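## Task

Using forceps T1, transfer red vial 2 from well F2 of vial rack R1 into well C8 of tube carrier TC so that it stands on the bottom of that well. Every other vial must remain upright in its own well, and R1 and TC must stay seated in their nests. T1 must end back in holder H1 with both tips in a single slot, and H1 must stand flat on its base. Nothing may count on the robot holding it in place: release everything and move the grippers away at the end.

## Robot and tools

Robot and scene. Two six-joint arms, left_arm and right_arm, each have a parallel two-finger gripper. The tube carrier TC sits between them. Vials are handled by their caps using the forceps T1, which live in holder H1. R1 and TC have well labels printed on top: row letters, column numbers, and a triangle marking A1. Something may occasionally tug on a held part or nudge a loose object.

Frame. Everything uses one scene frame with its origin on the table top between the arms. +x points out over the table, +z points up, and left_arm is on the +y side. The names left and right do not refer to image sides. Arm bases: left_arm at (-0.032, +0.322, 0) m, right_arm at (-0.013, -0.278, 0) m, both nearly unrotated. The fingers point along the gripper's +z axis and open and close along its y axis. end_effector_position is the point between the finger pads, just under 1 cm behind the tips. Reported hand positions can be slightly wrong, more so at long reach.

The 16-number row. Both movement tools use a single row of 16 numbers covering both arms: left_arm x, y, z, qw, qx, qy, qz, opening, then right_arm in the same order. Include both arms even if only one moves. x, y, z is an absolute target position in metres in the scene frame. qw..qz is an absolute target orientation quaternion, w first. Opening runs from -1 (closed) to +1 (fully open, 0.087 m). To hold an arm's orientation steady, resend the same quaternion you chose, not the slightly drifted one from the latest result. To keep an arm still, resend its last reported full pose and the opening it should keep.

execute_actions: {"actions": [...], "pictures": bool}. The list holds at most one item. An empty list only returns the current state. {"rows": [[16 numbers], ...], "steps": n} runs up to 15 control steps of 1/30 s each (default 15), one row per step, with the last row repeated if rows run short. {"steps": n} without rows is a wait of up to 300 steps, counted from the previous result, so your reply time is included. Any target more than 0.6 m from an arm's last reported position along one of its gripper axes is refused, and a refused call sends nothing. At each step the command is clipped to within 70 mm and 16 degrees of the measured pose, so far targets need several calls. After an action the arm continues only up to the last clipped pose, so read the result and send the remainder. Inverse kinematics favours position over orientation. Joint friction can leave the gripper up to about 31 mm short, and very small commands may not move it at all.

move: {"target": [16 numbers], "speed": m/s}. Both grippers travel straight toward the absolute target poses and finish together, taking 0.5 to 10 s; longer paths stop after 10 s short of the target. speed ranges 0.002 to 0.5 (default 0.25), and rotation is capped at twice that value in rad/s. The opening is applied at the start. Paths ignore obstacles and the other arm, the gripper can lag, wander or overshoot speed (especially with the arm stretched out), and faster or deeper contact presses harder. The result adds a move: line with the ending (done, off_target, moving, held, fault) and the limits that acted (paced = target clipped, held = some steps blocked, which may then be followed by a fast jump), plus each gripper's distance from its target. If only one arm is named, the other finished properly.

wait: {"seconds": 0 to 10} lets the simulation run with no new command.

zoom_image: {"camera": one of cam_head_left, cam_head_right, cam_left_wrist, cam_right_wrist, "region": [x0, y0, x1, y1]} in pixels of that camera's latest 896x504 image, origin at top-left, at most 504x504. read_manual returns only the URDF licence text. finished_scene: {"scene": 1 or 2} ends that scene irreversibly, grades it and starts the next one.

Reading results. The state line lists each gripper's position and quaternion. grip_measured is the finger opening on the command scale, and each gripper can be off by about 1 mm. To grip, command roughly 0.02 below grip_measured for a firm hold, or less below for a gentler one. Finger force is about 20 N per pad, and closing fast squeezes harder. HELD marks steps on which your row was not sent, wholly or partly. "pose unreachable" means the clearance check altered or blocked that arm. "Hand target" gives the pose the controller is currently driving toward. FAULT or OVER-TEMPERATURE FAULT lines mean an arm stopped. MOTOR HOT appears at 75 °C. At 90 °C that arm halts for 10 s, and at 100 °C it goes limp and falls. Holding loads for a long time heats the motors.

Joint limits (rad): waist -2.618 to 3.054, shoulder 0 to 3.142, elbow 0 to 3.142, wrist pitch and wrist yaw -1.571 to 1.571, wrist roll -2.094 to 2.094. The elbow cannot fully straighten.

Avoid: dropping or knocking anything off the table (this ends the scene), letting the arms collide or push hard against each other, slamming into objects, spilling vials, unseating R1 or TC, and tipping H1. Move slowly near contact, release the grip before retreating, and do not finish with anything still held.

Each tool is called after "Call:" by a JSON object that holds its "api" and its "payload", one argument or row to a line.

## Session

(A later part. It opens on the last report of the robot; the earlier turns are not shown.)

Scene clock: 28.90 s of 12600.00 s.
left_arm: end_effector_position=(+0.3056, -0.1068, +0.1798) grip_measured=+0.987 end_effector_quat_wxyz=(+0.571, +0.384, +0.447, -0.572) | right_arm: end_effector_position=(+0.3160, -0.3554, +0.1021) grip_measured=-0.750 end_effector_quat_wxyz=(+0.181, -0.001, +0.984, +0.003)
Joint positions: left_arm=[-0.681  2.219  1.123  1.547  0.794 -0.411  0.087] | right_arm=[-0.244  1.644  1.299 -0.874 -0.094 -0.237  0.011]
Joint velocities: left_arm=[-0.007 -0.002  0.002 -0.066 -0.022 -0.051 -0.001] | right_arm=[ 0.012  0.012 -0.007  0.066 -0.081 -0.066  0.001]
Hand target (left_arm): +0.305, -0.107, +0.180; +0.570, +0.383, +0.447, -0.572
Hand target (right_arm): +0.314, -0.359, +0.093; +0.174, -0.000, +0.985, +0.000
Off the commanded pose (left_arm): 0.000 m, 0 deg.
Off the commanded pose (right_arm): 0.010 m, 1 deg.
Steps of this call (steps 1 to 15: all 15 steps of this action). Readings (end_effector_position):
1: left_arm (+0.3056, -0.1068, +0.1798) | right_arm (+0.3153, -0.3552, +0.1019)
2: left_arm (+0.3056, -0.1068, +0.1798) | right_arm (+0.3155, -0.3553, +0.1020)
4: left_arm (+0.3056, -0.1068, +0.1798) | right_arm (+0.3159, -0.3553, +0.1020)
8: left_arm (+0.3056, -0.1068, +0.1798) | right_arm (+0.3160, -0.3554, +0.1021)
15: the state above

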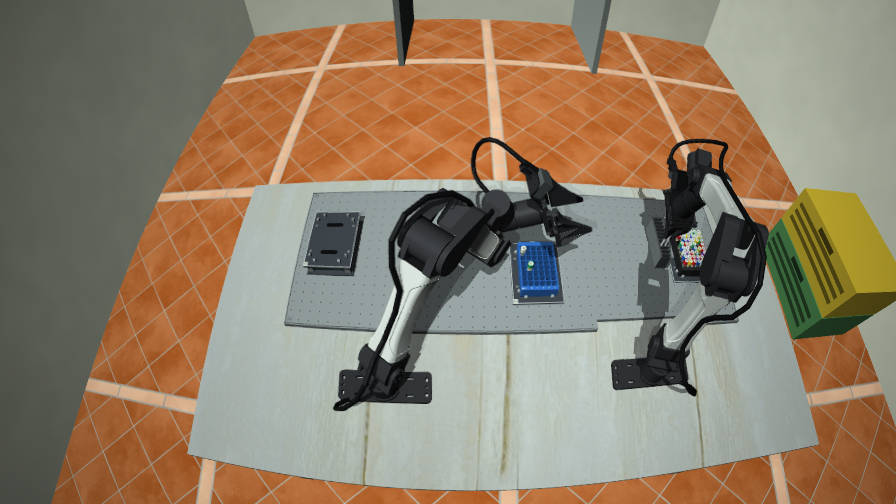

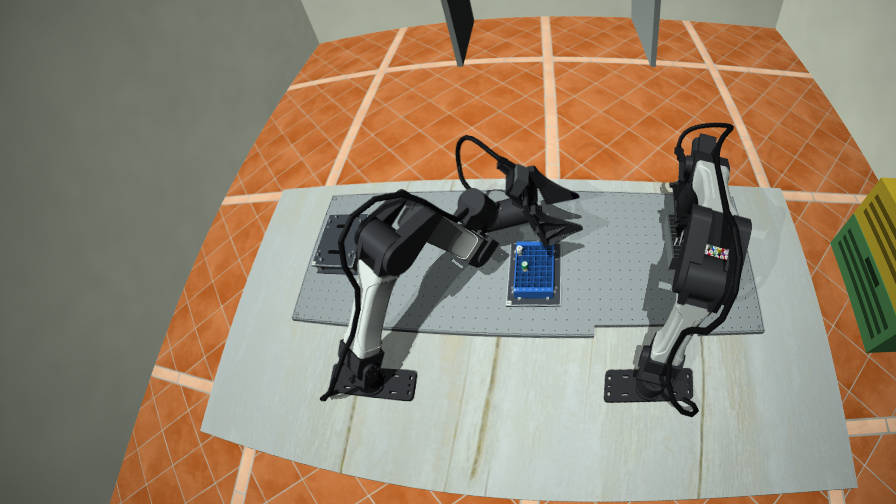

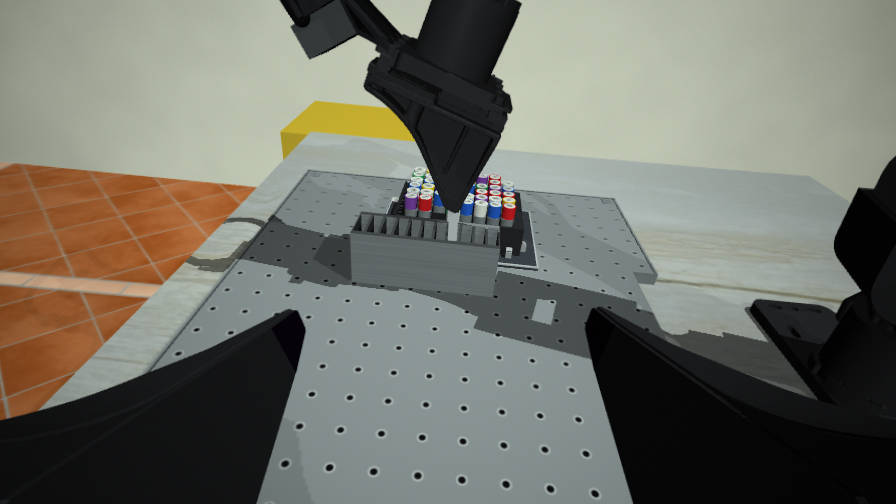

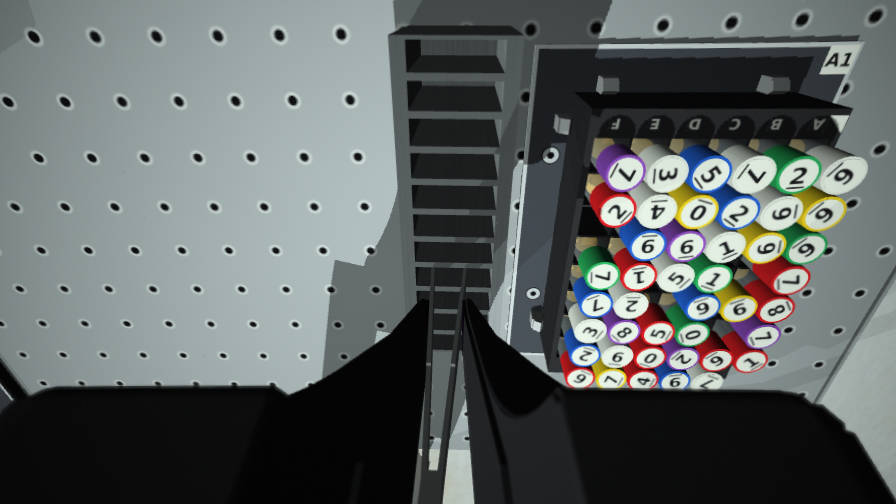

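Call:
{"api": "move", "payload": {
  "target": [0.3055,-0.1068,0.18,0.570,0.383,0.447,-0.572,1,0.315,-0.356,0.185,0.174,0,0.985,0,-0.75],
  "speed": 0.04
}}

Scene clock: 32.03 s of 12600.00 s.
left_arm: end_effector_position=(+0.3056, -0.1068, +0.1798) grip_measured=+0.987 end_effector_quat_wxyz=(+0.571, +0.384, +0.447, -0.572) | right_arm: end_effector_position=(+0.3113, -0.3542, +0.1850) grip_measured=-0.750 end_effector_quat_wxyz=(+0.181, -0.001, +0.984, +0.003)
Joint positions: left_arm=[-0.681  2.219  1.123  1.547  0.794 -0.411  0.087] | right_arm=[-0.244  1.644  1.63  -1.205 -0.094 -0.237  0.011]
Joint velocities: left_arm=[-0.017  0.007 -0.007 -0.007 -0.037  0.022 -0.   ] | right_arm=[-0.002 -0.007  0.017  0.007 -0.007 -0.037  0.001]
Hand target (left_arm): +0.305, -0.107, +0.180; +0.570, +0.383, +0.447, -0.572
Hand target (right_arm): +0.314, -0.356, +0.185; +0.174, -0.000, +0.985, +0.000
Off the commanded pose (left_arm): 0.000 m, 0 deg.
Off the commanded pose (right_arm): 0.004 m, 1 deg.
move: done

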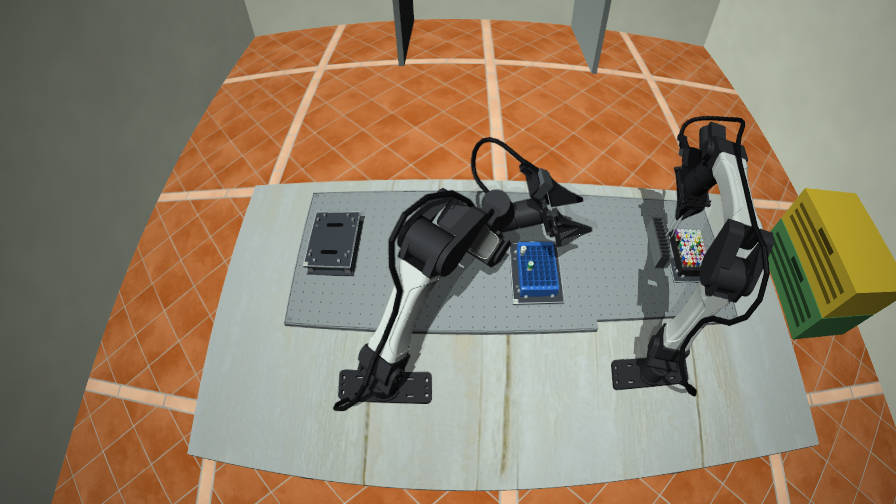

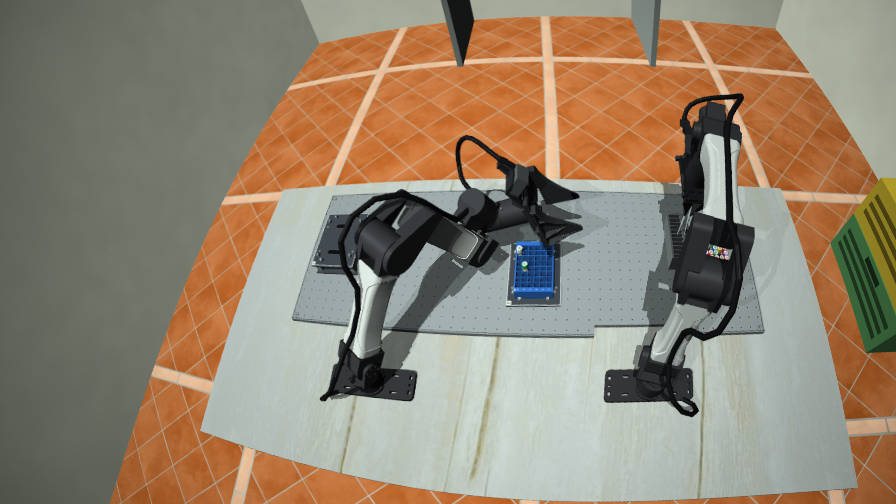

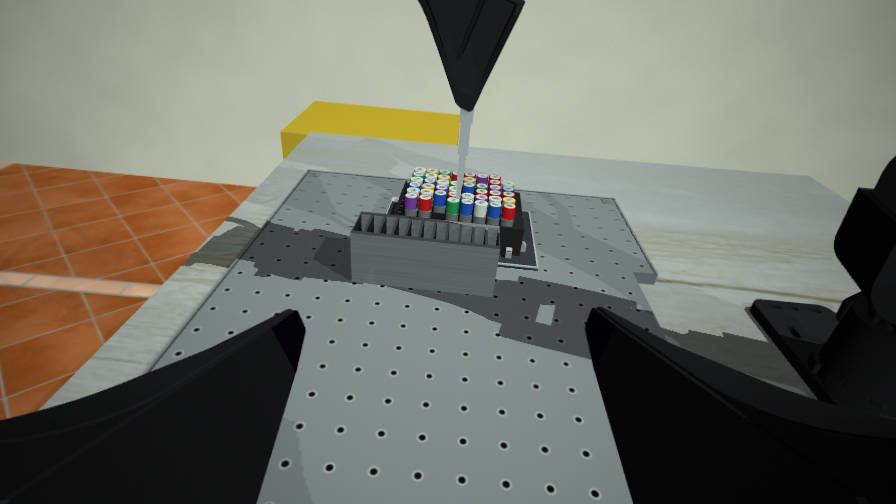

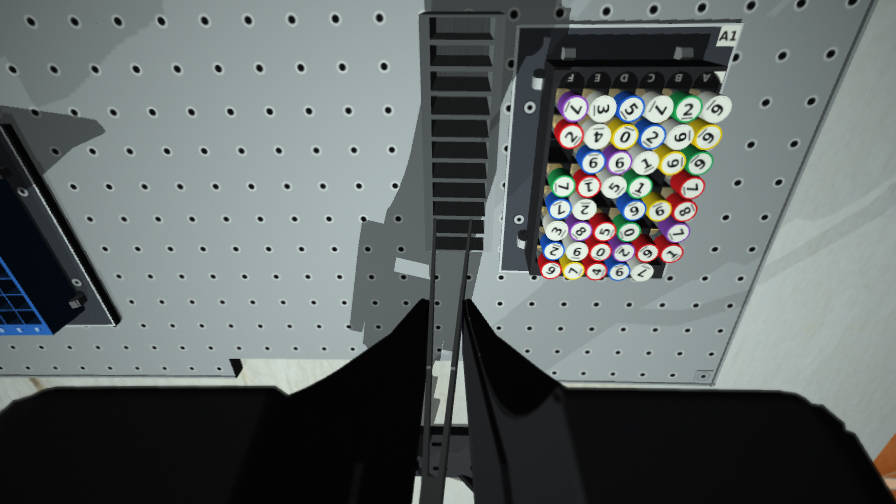

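Call:
{"api": "move", "payload": {
  "target": [0.3055,-0.1068,0.18,0.570,0.383,0.447,-0.572,1,0.348,-0.413,0.168,0.161,0.377,0.910,-0.067,-0.75],
  "speed": 0.08
}}

Call:
{"api": "zoom_image", "payload": {
  "camera": "cam_left_wrist",
  "region": [360, 100, 540, 240]
}}

Scene clock: 99.60 s of 12600.00 s.
left_arm: end_effector_position=(+0.3056, -0.1068, +0.1798) grip_measured=+0.987 end_effector_quat_wxyz=(+0.571, +0.384, +0.447, -0.572) | right_arm: end_effector_position=(+0.3480, -0.4061, +0.1659) grip_measured=-0.750 end_effector_quat_wxyz=(+0.160, +0.366, +0.915, -0.062)
Joint positions: left_arm=[-0.681  2.219  1.123  1.547  0.794 -0.411  0.087] | right_arm=[-0.314  1.855  1.809 -1.209  0.141  0.419  0.011]
Joint velocities: left_arm=[ 0.002 -0.012 -0.007  0.007 -0.007  0.037 -0.   ] | right_arm=[-0.002 -0.012 -0.002 -0.022  0.037 -0.066  0.   ]
Hand target (left_arm): +0.305, -0.107, +0.180; +0.570, +0.383, +0.447, -0.572
Hand target (right_arm): +0.348, -0.413, +0.168; +0.159, +0.376, +0.910, -0.068
Off the commanded pose (left_arm): 0.000 m, 0 deg.
Off the commanded pose (right_arm): 0.007 m, 1 deg.
After step 90, 59.30 s passed at rest.
move: done

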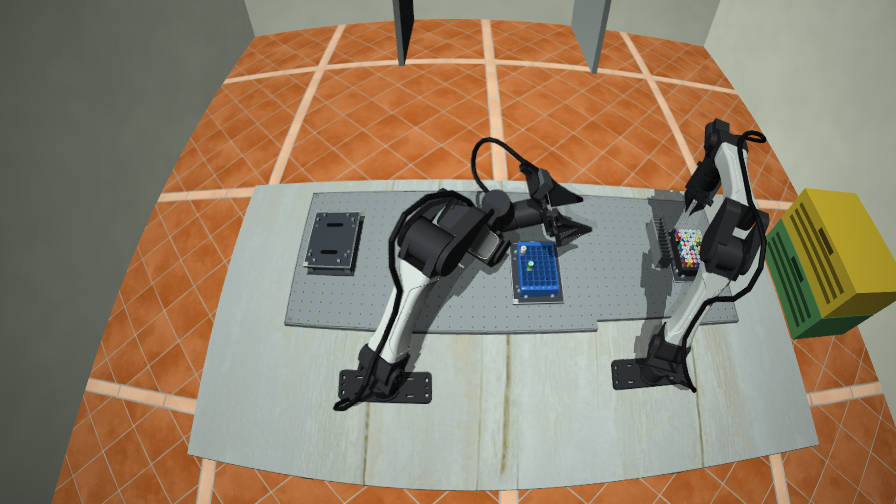

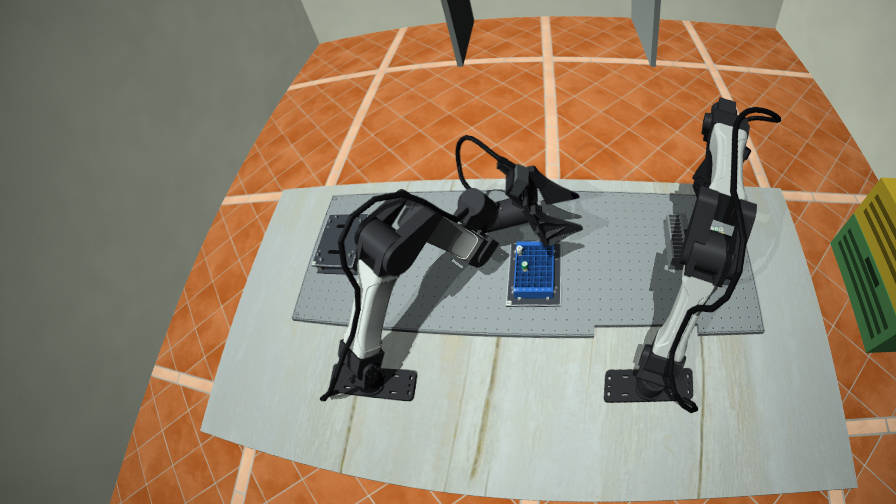

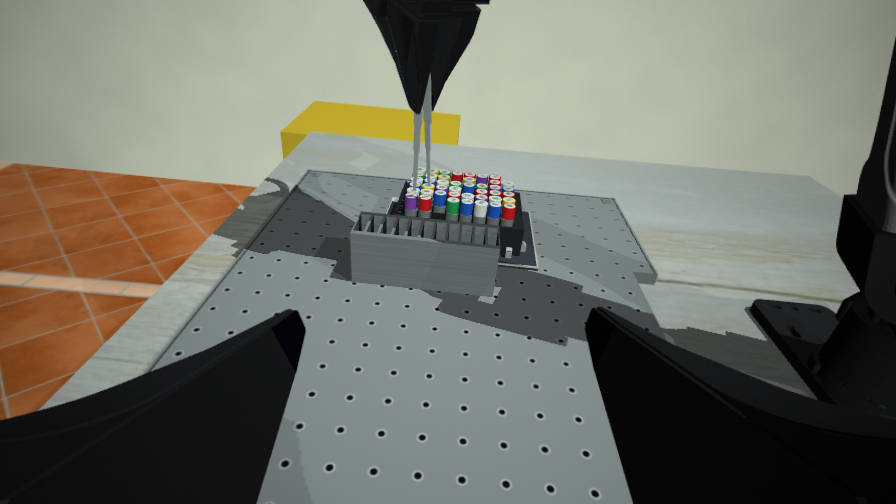

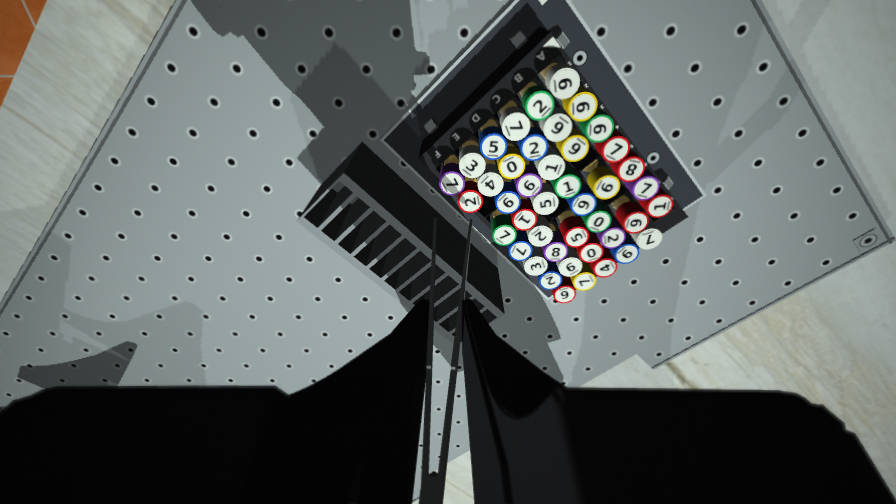

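Region (360, 100, 540, 240) of cam_left_wrist's 896x504 image, scaled by 2.800, with more detail than that image has.

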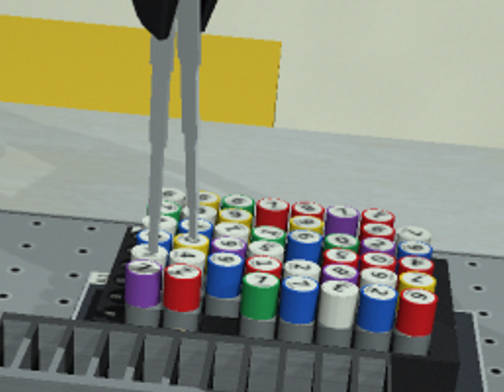

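Call:
{"api": "move", "payload": {
  "target": [0.3055,-0.1068,0.18,0.570,0.383,0.447,-0.572,1,0.340,-0.418,0.158,0.161,0.377,0.910,-0.067,-0.75],
  "speed": 0.02
}}

Call:
{"api": "zoom_image", "payload": {
  "camera": "cam_left_wrist",
  "region": [360, 100, 540, 240]
}}

Scene clock: 101.83 s of 12600.00 s.
left_arm: end_effector_position=(+0.3056, -0.1068, +0.1798) grip_measured=+0.987 end_effector_quat_wxyz=(+0.571, +0.384, +0.447, -0.572) | right_arm: end_effector_position=(+0.3422, -0.4135, +0.1553) grip_measured=-0.750 end_effector_quat_wxyz=(+0.150, +0.375, +0.912, -0.065)
Joint positions: left_arm=[-0.681  2.219  1.123  1.547  0.794 -0.411  0.087] | right_arm=[-0.336  1.855  1.769 -1.187  0.142  0.415  0.011]
Joint velocities: left_arm=[-0.007 -0.002  0.002  0.037  0.007 -0.066  0.   ] | right_arm=[-0.002 -0.002 -0.022 -0.022 -0.022 -0.066 -0.001]
Hand target (left_arm): +0.305, -0.107, +0.180; +0.570, +0.383, +0.447, -0.572
Hand target (right_arm): +0.340, -0.418, +0.158; +0.161, +0.377, +0.910, -0.067
Off the commanded pose (left_arm): 0.000 m, 0 deg.
Off the commanded pose (right_arm): 0.006 m, 1 deg.
move: done

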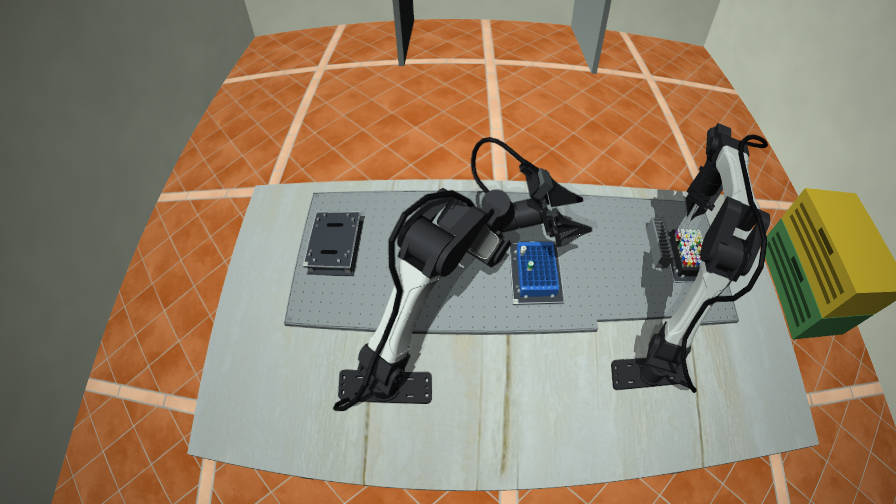

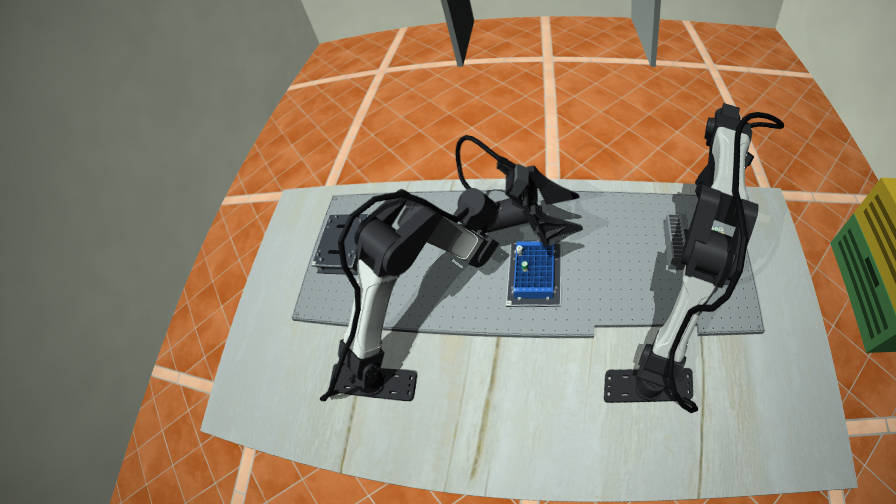

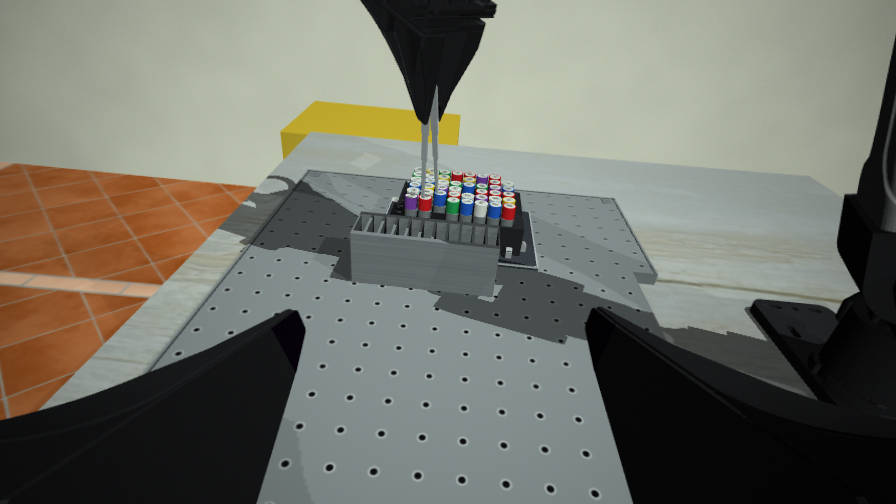

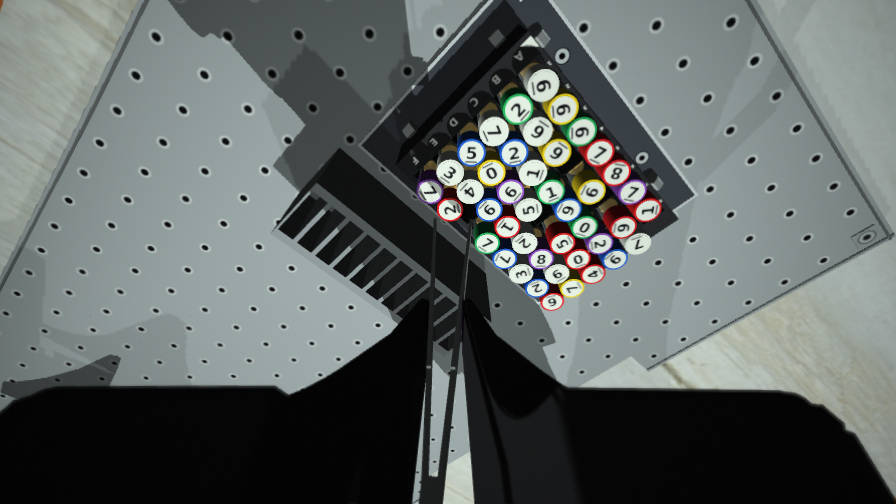

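Region (360, 100, 540, 240) of cam_left_wrist's 896x504 image, scaled by 2.800, with more detail than that image has.

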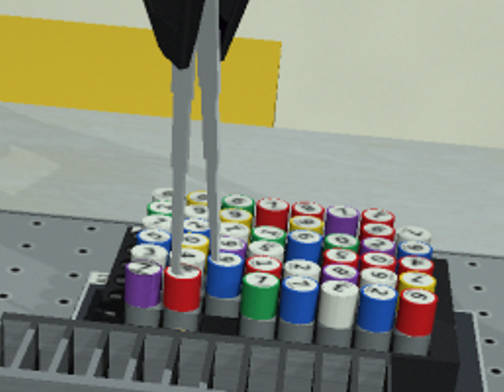

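Descend with about +3.5 mm in x.

Call:
{"api": "move", "payload": {
  "target": [0.3055,-0.1068,0.18,0.570,0.383,0.447,-0.572,1,0.345,-0.416,0.144,0.161,0.377,0.910,-0.067,-0.75],
  "speed": 0.01
}}

Call:
{"api": "zoom_image", "payload": {
  "camera": "cam_left_wrist",
  "region": [360, 100, 540, 240]
}}

Call:
{"api": "zoom_image", "payload": {
  "camera": "cam_right_wrist",
  "region": [380, 150, 540, 300]
}}

Scene clock: 104.27 s of 12600.00 s.
left_arm: end_effector_position=(+0.3056, -0.1068, +0.1798) grip_measured=+0.987 end_effector_quat_wxyz=(+0.571, +0.384, +0.447, -0.572) | right_arm: end_effector_position=(+0.3452, -0.4146, +0.1444) grip_measured=-0.750 end_effector_quat_wxyz=(+0.153, +0.375, +0.912, -0.064)
Joint positions: left_arm=[-0.681  2.219  1.123  1.547  0.794 -0.411  0.087] | right_arm=[-0.336  1.855  1.725 -1.136  0.142  0.415  0.011]
Joint velocities: left_arm=[ 0.002  0.017 -0.017 -0.022  0.051 -0.007 -0.   ] | right_arm=[-0.002 -0.002  0.007 -0.037  0.007  0.037  0.   ]
Hand target (left_arm): +0.305, -0.107, +0.180; +0.570, +0.383, +0.447, -0.572
Hand target (right_arm): +0.345, -0.416, +0.144; +0.160, +0.377, +0.910, -0.067
Off the commanded pose (left_arm): 0.000 m, 0 deg.
Off the commanded pose (right_arm): 0.001 m, 1 deg.
move: done

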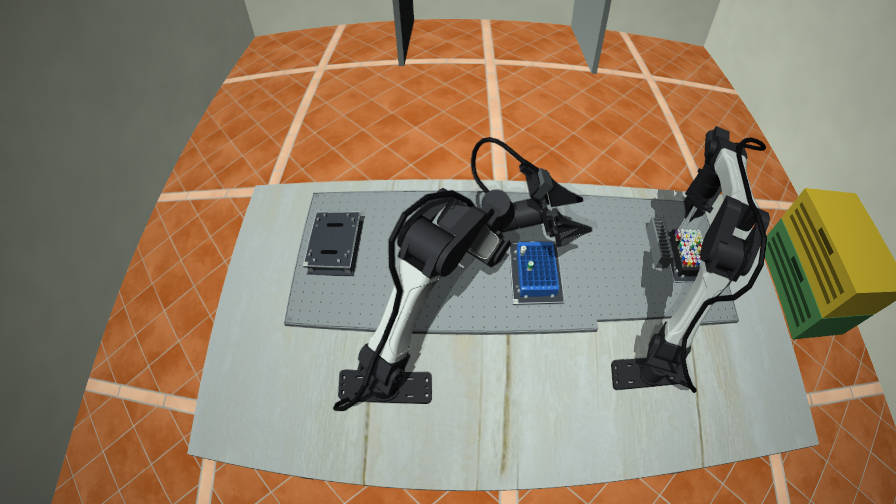

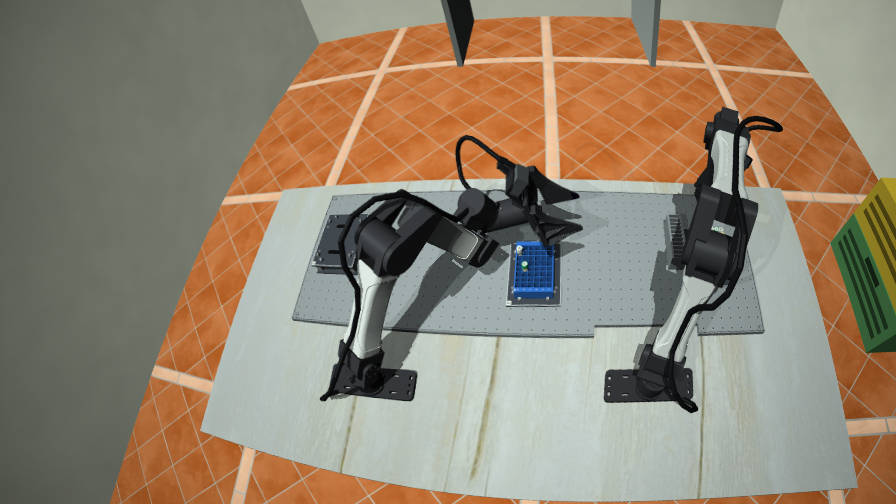

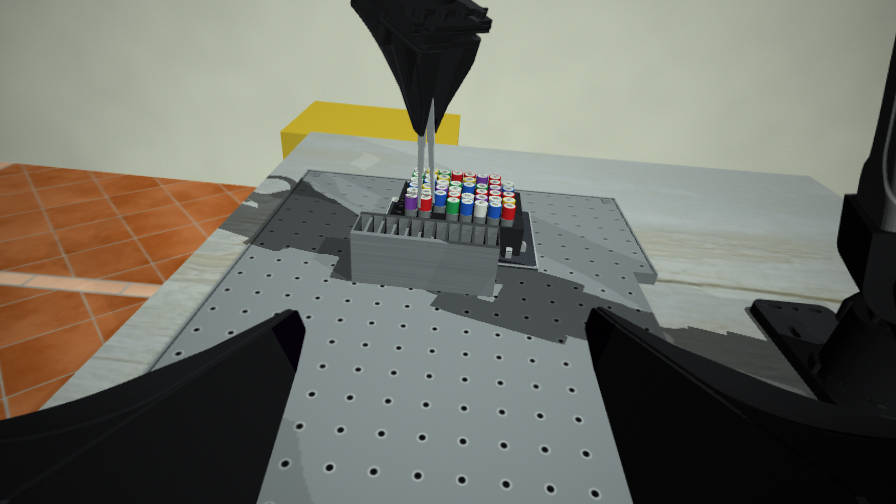

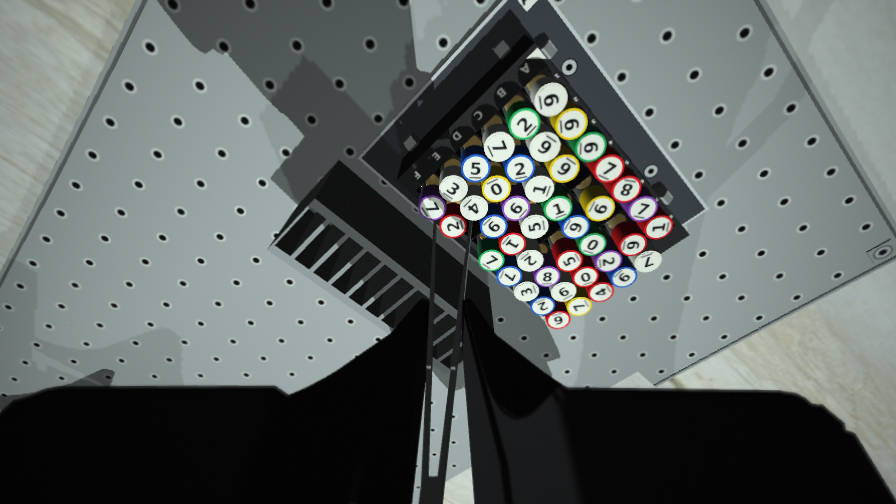

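Region (360, 100, 540, 240) of cam_left_wrist's 896x504 image, scaled by 2.800, with more detail than that image has.

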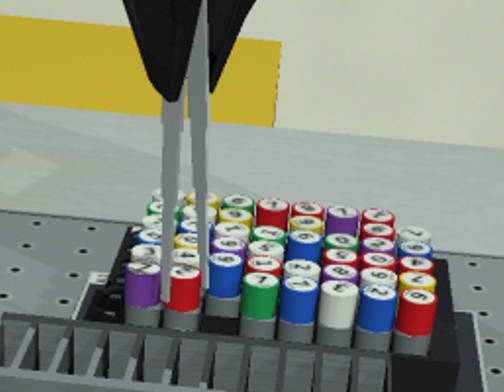

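Region (380, 150, 540, 300) of cam_right_wrist's 896x504 image, scaled by 3.150, with more detail than that image has; it fills the top 472 rows of this view, and the rest is white.

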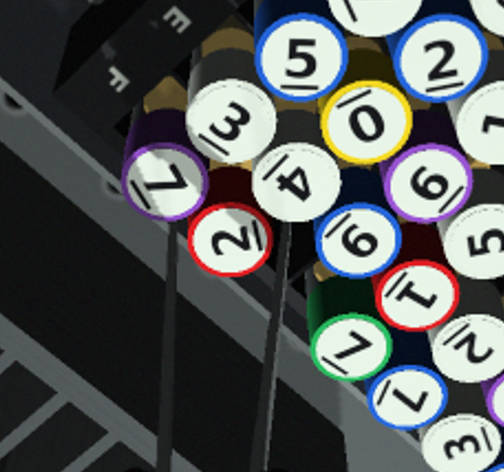

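Call:
{"api": "execute_actions", "payload": {
  "actions": [
    {"rows":[[0.3055,-0.1068,0.18,0.570,0.383,0.447,-0.572,1,0.345,-0.416,0.144,0.161,0.377,0.910,-0.067,-0.765],[0.3055,-0.1068,0.18,0.570,0.383,0.447,-0.572,1,0.345,-0.416,0.144,0.161,0.377,0.910,-0.067,-0.78],[0.3055,-0.1068,0.18,0.570,0.383,0.447,-0.572,1,0.345,-0.416,0.144,0.161,0.377,0.910,-0.067,-0.79],[0.3055,-0.1068,0.18,0.570,0.383,0.447,-0.572,1,0.345,-0.416,0.144,0.161,0.377,0.910,-0.067,-0.80],[0.3055,-0.1068,0.18,0.570,0.383,0.447,-0.572,1,0.345,-0.416,0.144,0.161,0.377,0.910,-0.067,-0.81],[0.3055,-0.1068,0.18,0.570,0.383,0.447,-0.572,1,0.345,-0.416,0.144,0.161,0.377,0.910,-0.067,-0.82],[0.3055,-0.1068,0.18,0.570,0.383,0.447,-0.572,1,0.345,-0.416,0.144,0.161,0.377,0.910,-0.067,-0.83]]}
  ]
}}

Call:
{"api": "zoom_image", "payload": {
  "camera": "cam_right_wrist",
  "region": [380, 150, 540, 300]
}}

Scene clock: 106.47 s of 12600.00 s.
left_arm: end_effector_position=(+0.3056, -0.1068, +0.1798) grip_measured=+0.987 end_effector_quat_wxyz=(+0.571, +0.384, +0.447, -0.572) | right_arm: end_effector_position=(+0.3456, -0.4152, +0.1445) grip_measured=-0.824 end_effector_quat_wxyz=(+0.155, +0.375, +0.912, -0.066)
Joint positions: left_arm=[-0.681  2.219  1.123  1.547  0.794 -0.411  0.087] | right_arm=[-0.336  1.855  1.725 -1.133  0.144  0.415  0.008]
Joint velocities: left_arm=[ 0.002  0.002 -0.017 -0.066  0.022  0.007 -0.   ] | right_arm=[-0.002 -0.002 -0.002 -0.037  0.007 -0.007  0.   ]
Hand target (left_arm): +0.305, -0.107, +0.180; +0.570, +0.383, +0.447, -0.572
Hand target (right_arm): +0.345, -0.416, +0.144; +0.161, +0.377, +0.910, -0.067
Off the commanded pose (left_arm): 0.000 m, 0 deg.
Off the commanded pose (right_arm): 0.001 m, 1 deg.
Steps of this call (steps 1 to 51: nothing new was sent; steps 52 to 66: all 15 steps of this action). Readings (end_effector_position):
52: left_arm (+0.3056, -0.1068, +0.1798) | right_arm (+0.3458, -0.4148, +0.1445)
53: left_arm (+0.3056, -0.1068, +0.1798) | right_arm (+0.3458, -0.4148, +0.1445)
55: left_arm (+0.3056, -0.1068, +0.1798) | right_arm (+0.3458, -0.4148, +0.1445)
59: left_arm (+0.3056, -0.1068, +0.1798) | right_arm (+0.3457, -0.4151, +0.1445)
66: the state above

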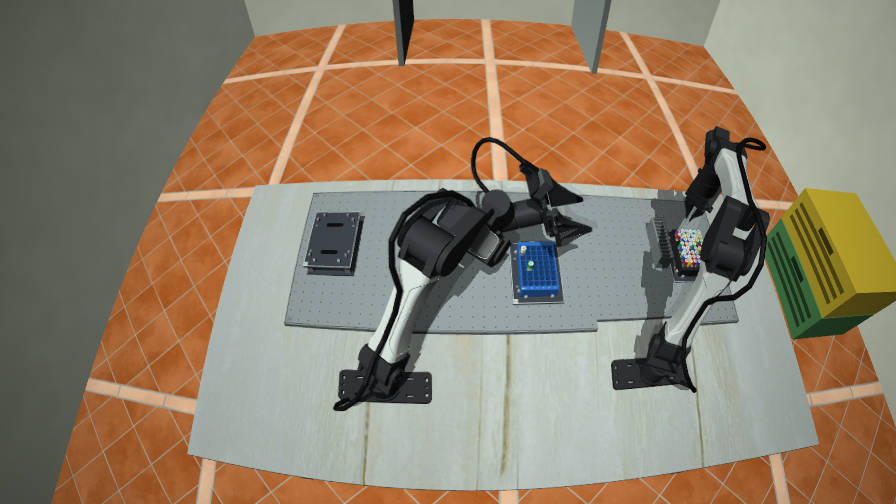

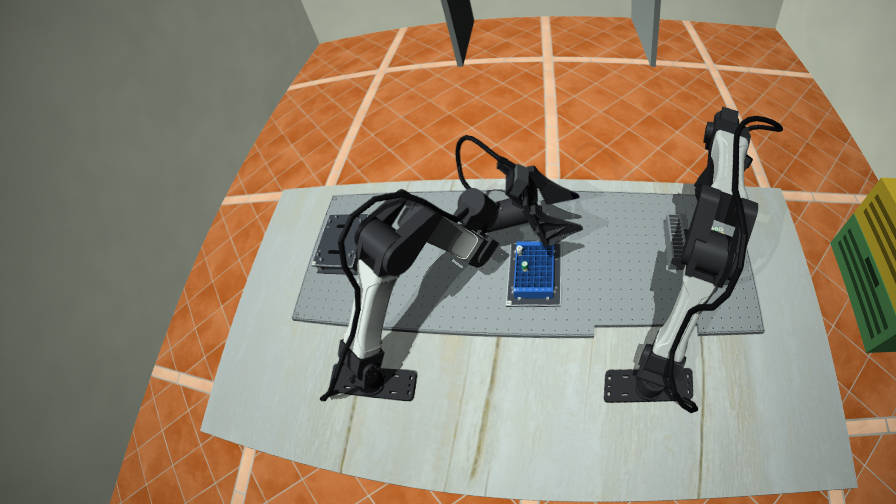

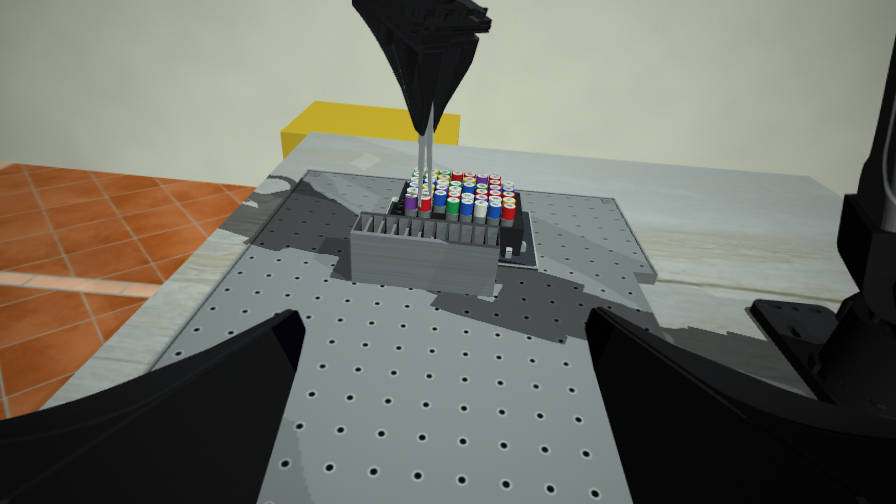

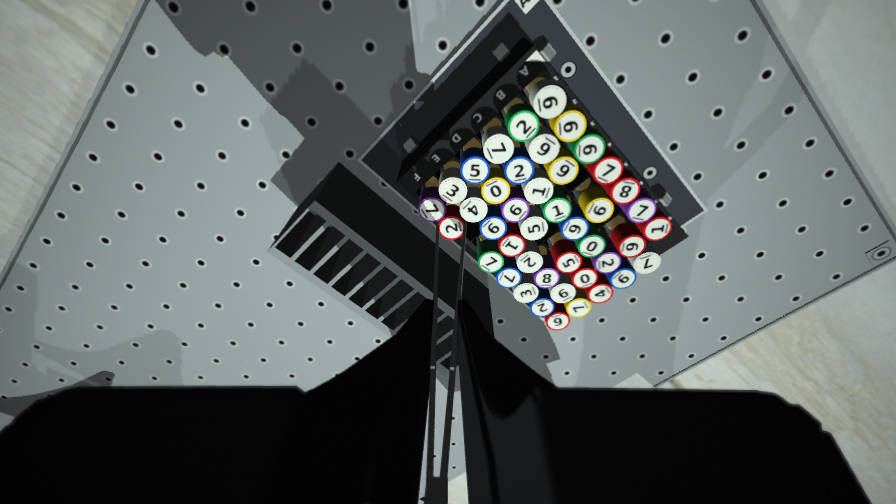

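Region (380, 150, 540, 300) of cam_right_wrist's 896x504 image, scaled by 3.150, with more detail than that image has; it fills the top 472 rows of this view, and the rest is white.

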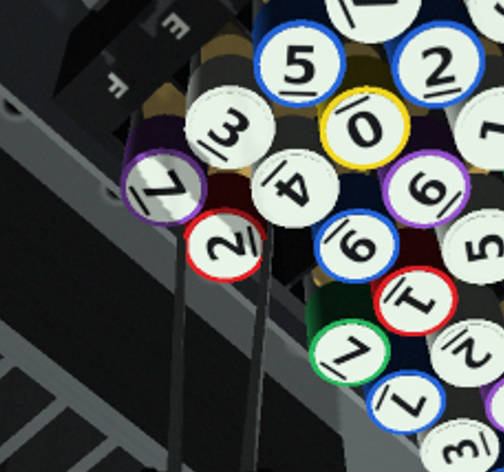

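Call:
{"api": "move", "payload": {
  "target": [0.3055,-0.1068,0.18,0.570,0.383,0.447,-0.572,1,0.348,-0.416,0.215,0.155,0.375,0.912,-0.066,-0.84],
  "speed": 0.02
}}

Scene clock: 111.03 s of 12600.00 s.
left_arm: end_effector_position=(+0.3056, -0.1068, +0.1798) grip_measured=+0.987 end_effector_quat_wxyz=(+0.571, +0.384, +0.447, -0.572) | right_arm: end_effector_position=(+0.3462, -0.4154, +0.2137) grip_measured=-0.825 end_effector_quat_wxyz=(+0.158, +0.375, +0.911, -0.065)
Joint positions: left_arm=[-0.681  2.219  1.123  1.547  0.794 -0.411  0.087] | right_arm=[-0.336  1.932  2.112 -1.437  0.144  0.415  0.008]
Joint velocities: left_arm=[ 0.002 -0.017 -0.007 -0.037 -0.051 -0.051  0.   ] | right_arm=[-0.022  0.007 -0.012 -0.066 -0.081 -0.037 -0.001]
Hand target (left_arm): +0.305, -0.107, +0.180; +0.570, +0.383, +0.447, -0.572
Hand target (right_arm): +0.347, -0.416, +0.215; +0.156, +0.375, +0.912, -0.066
Off the commanded pose (left_arm): 0.000 m, 0 deg.
Off the commanded pose (right_arm): 0.002 m, 0 deg.
move: done

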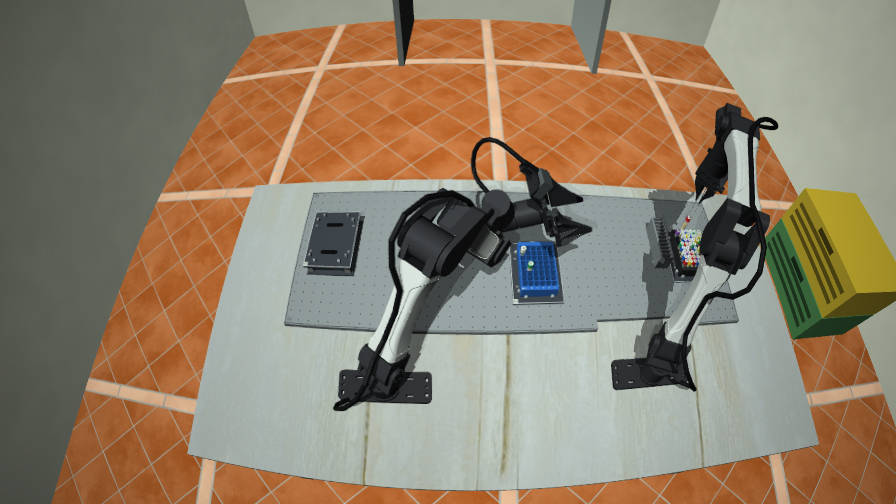

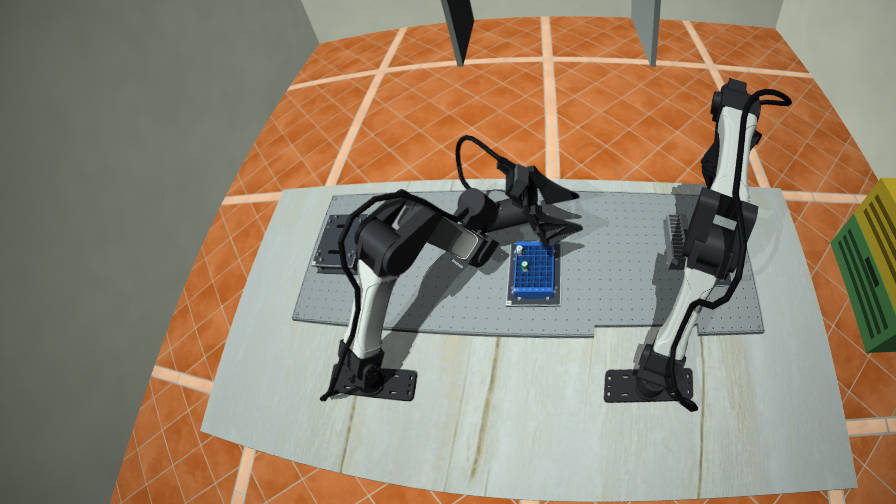

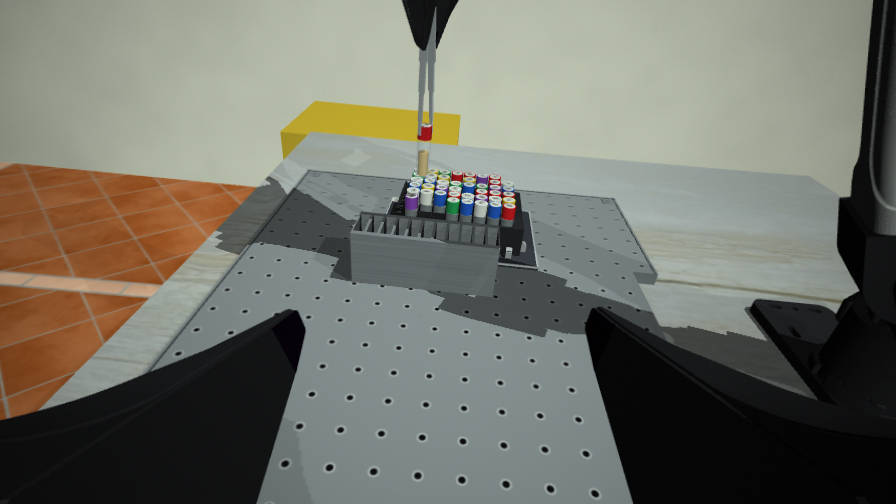

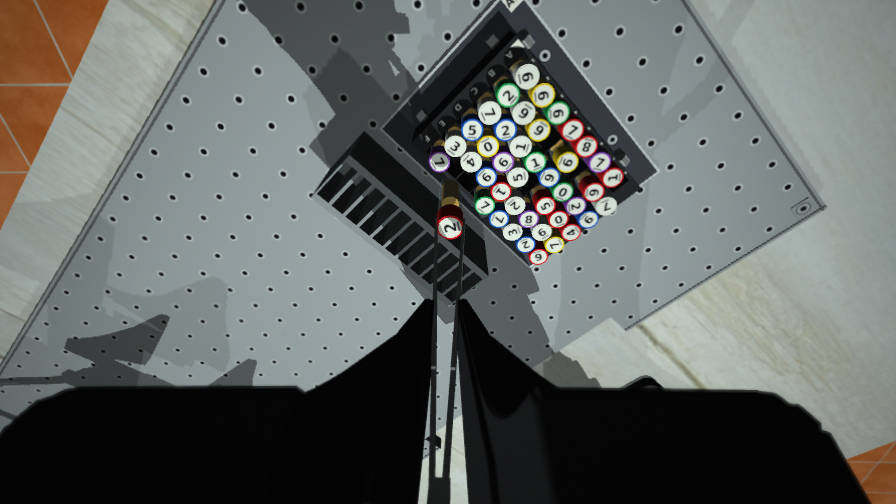

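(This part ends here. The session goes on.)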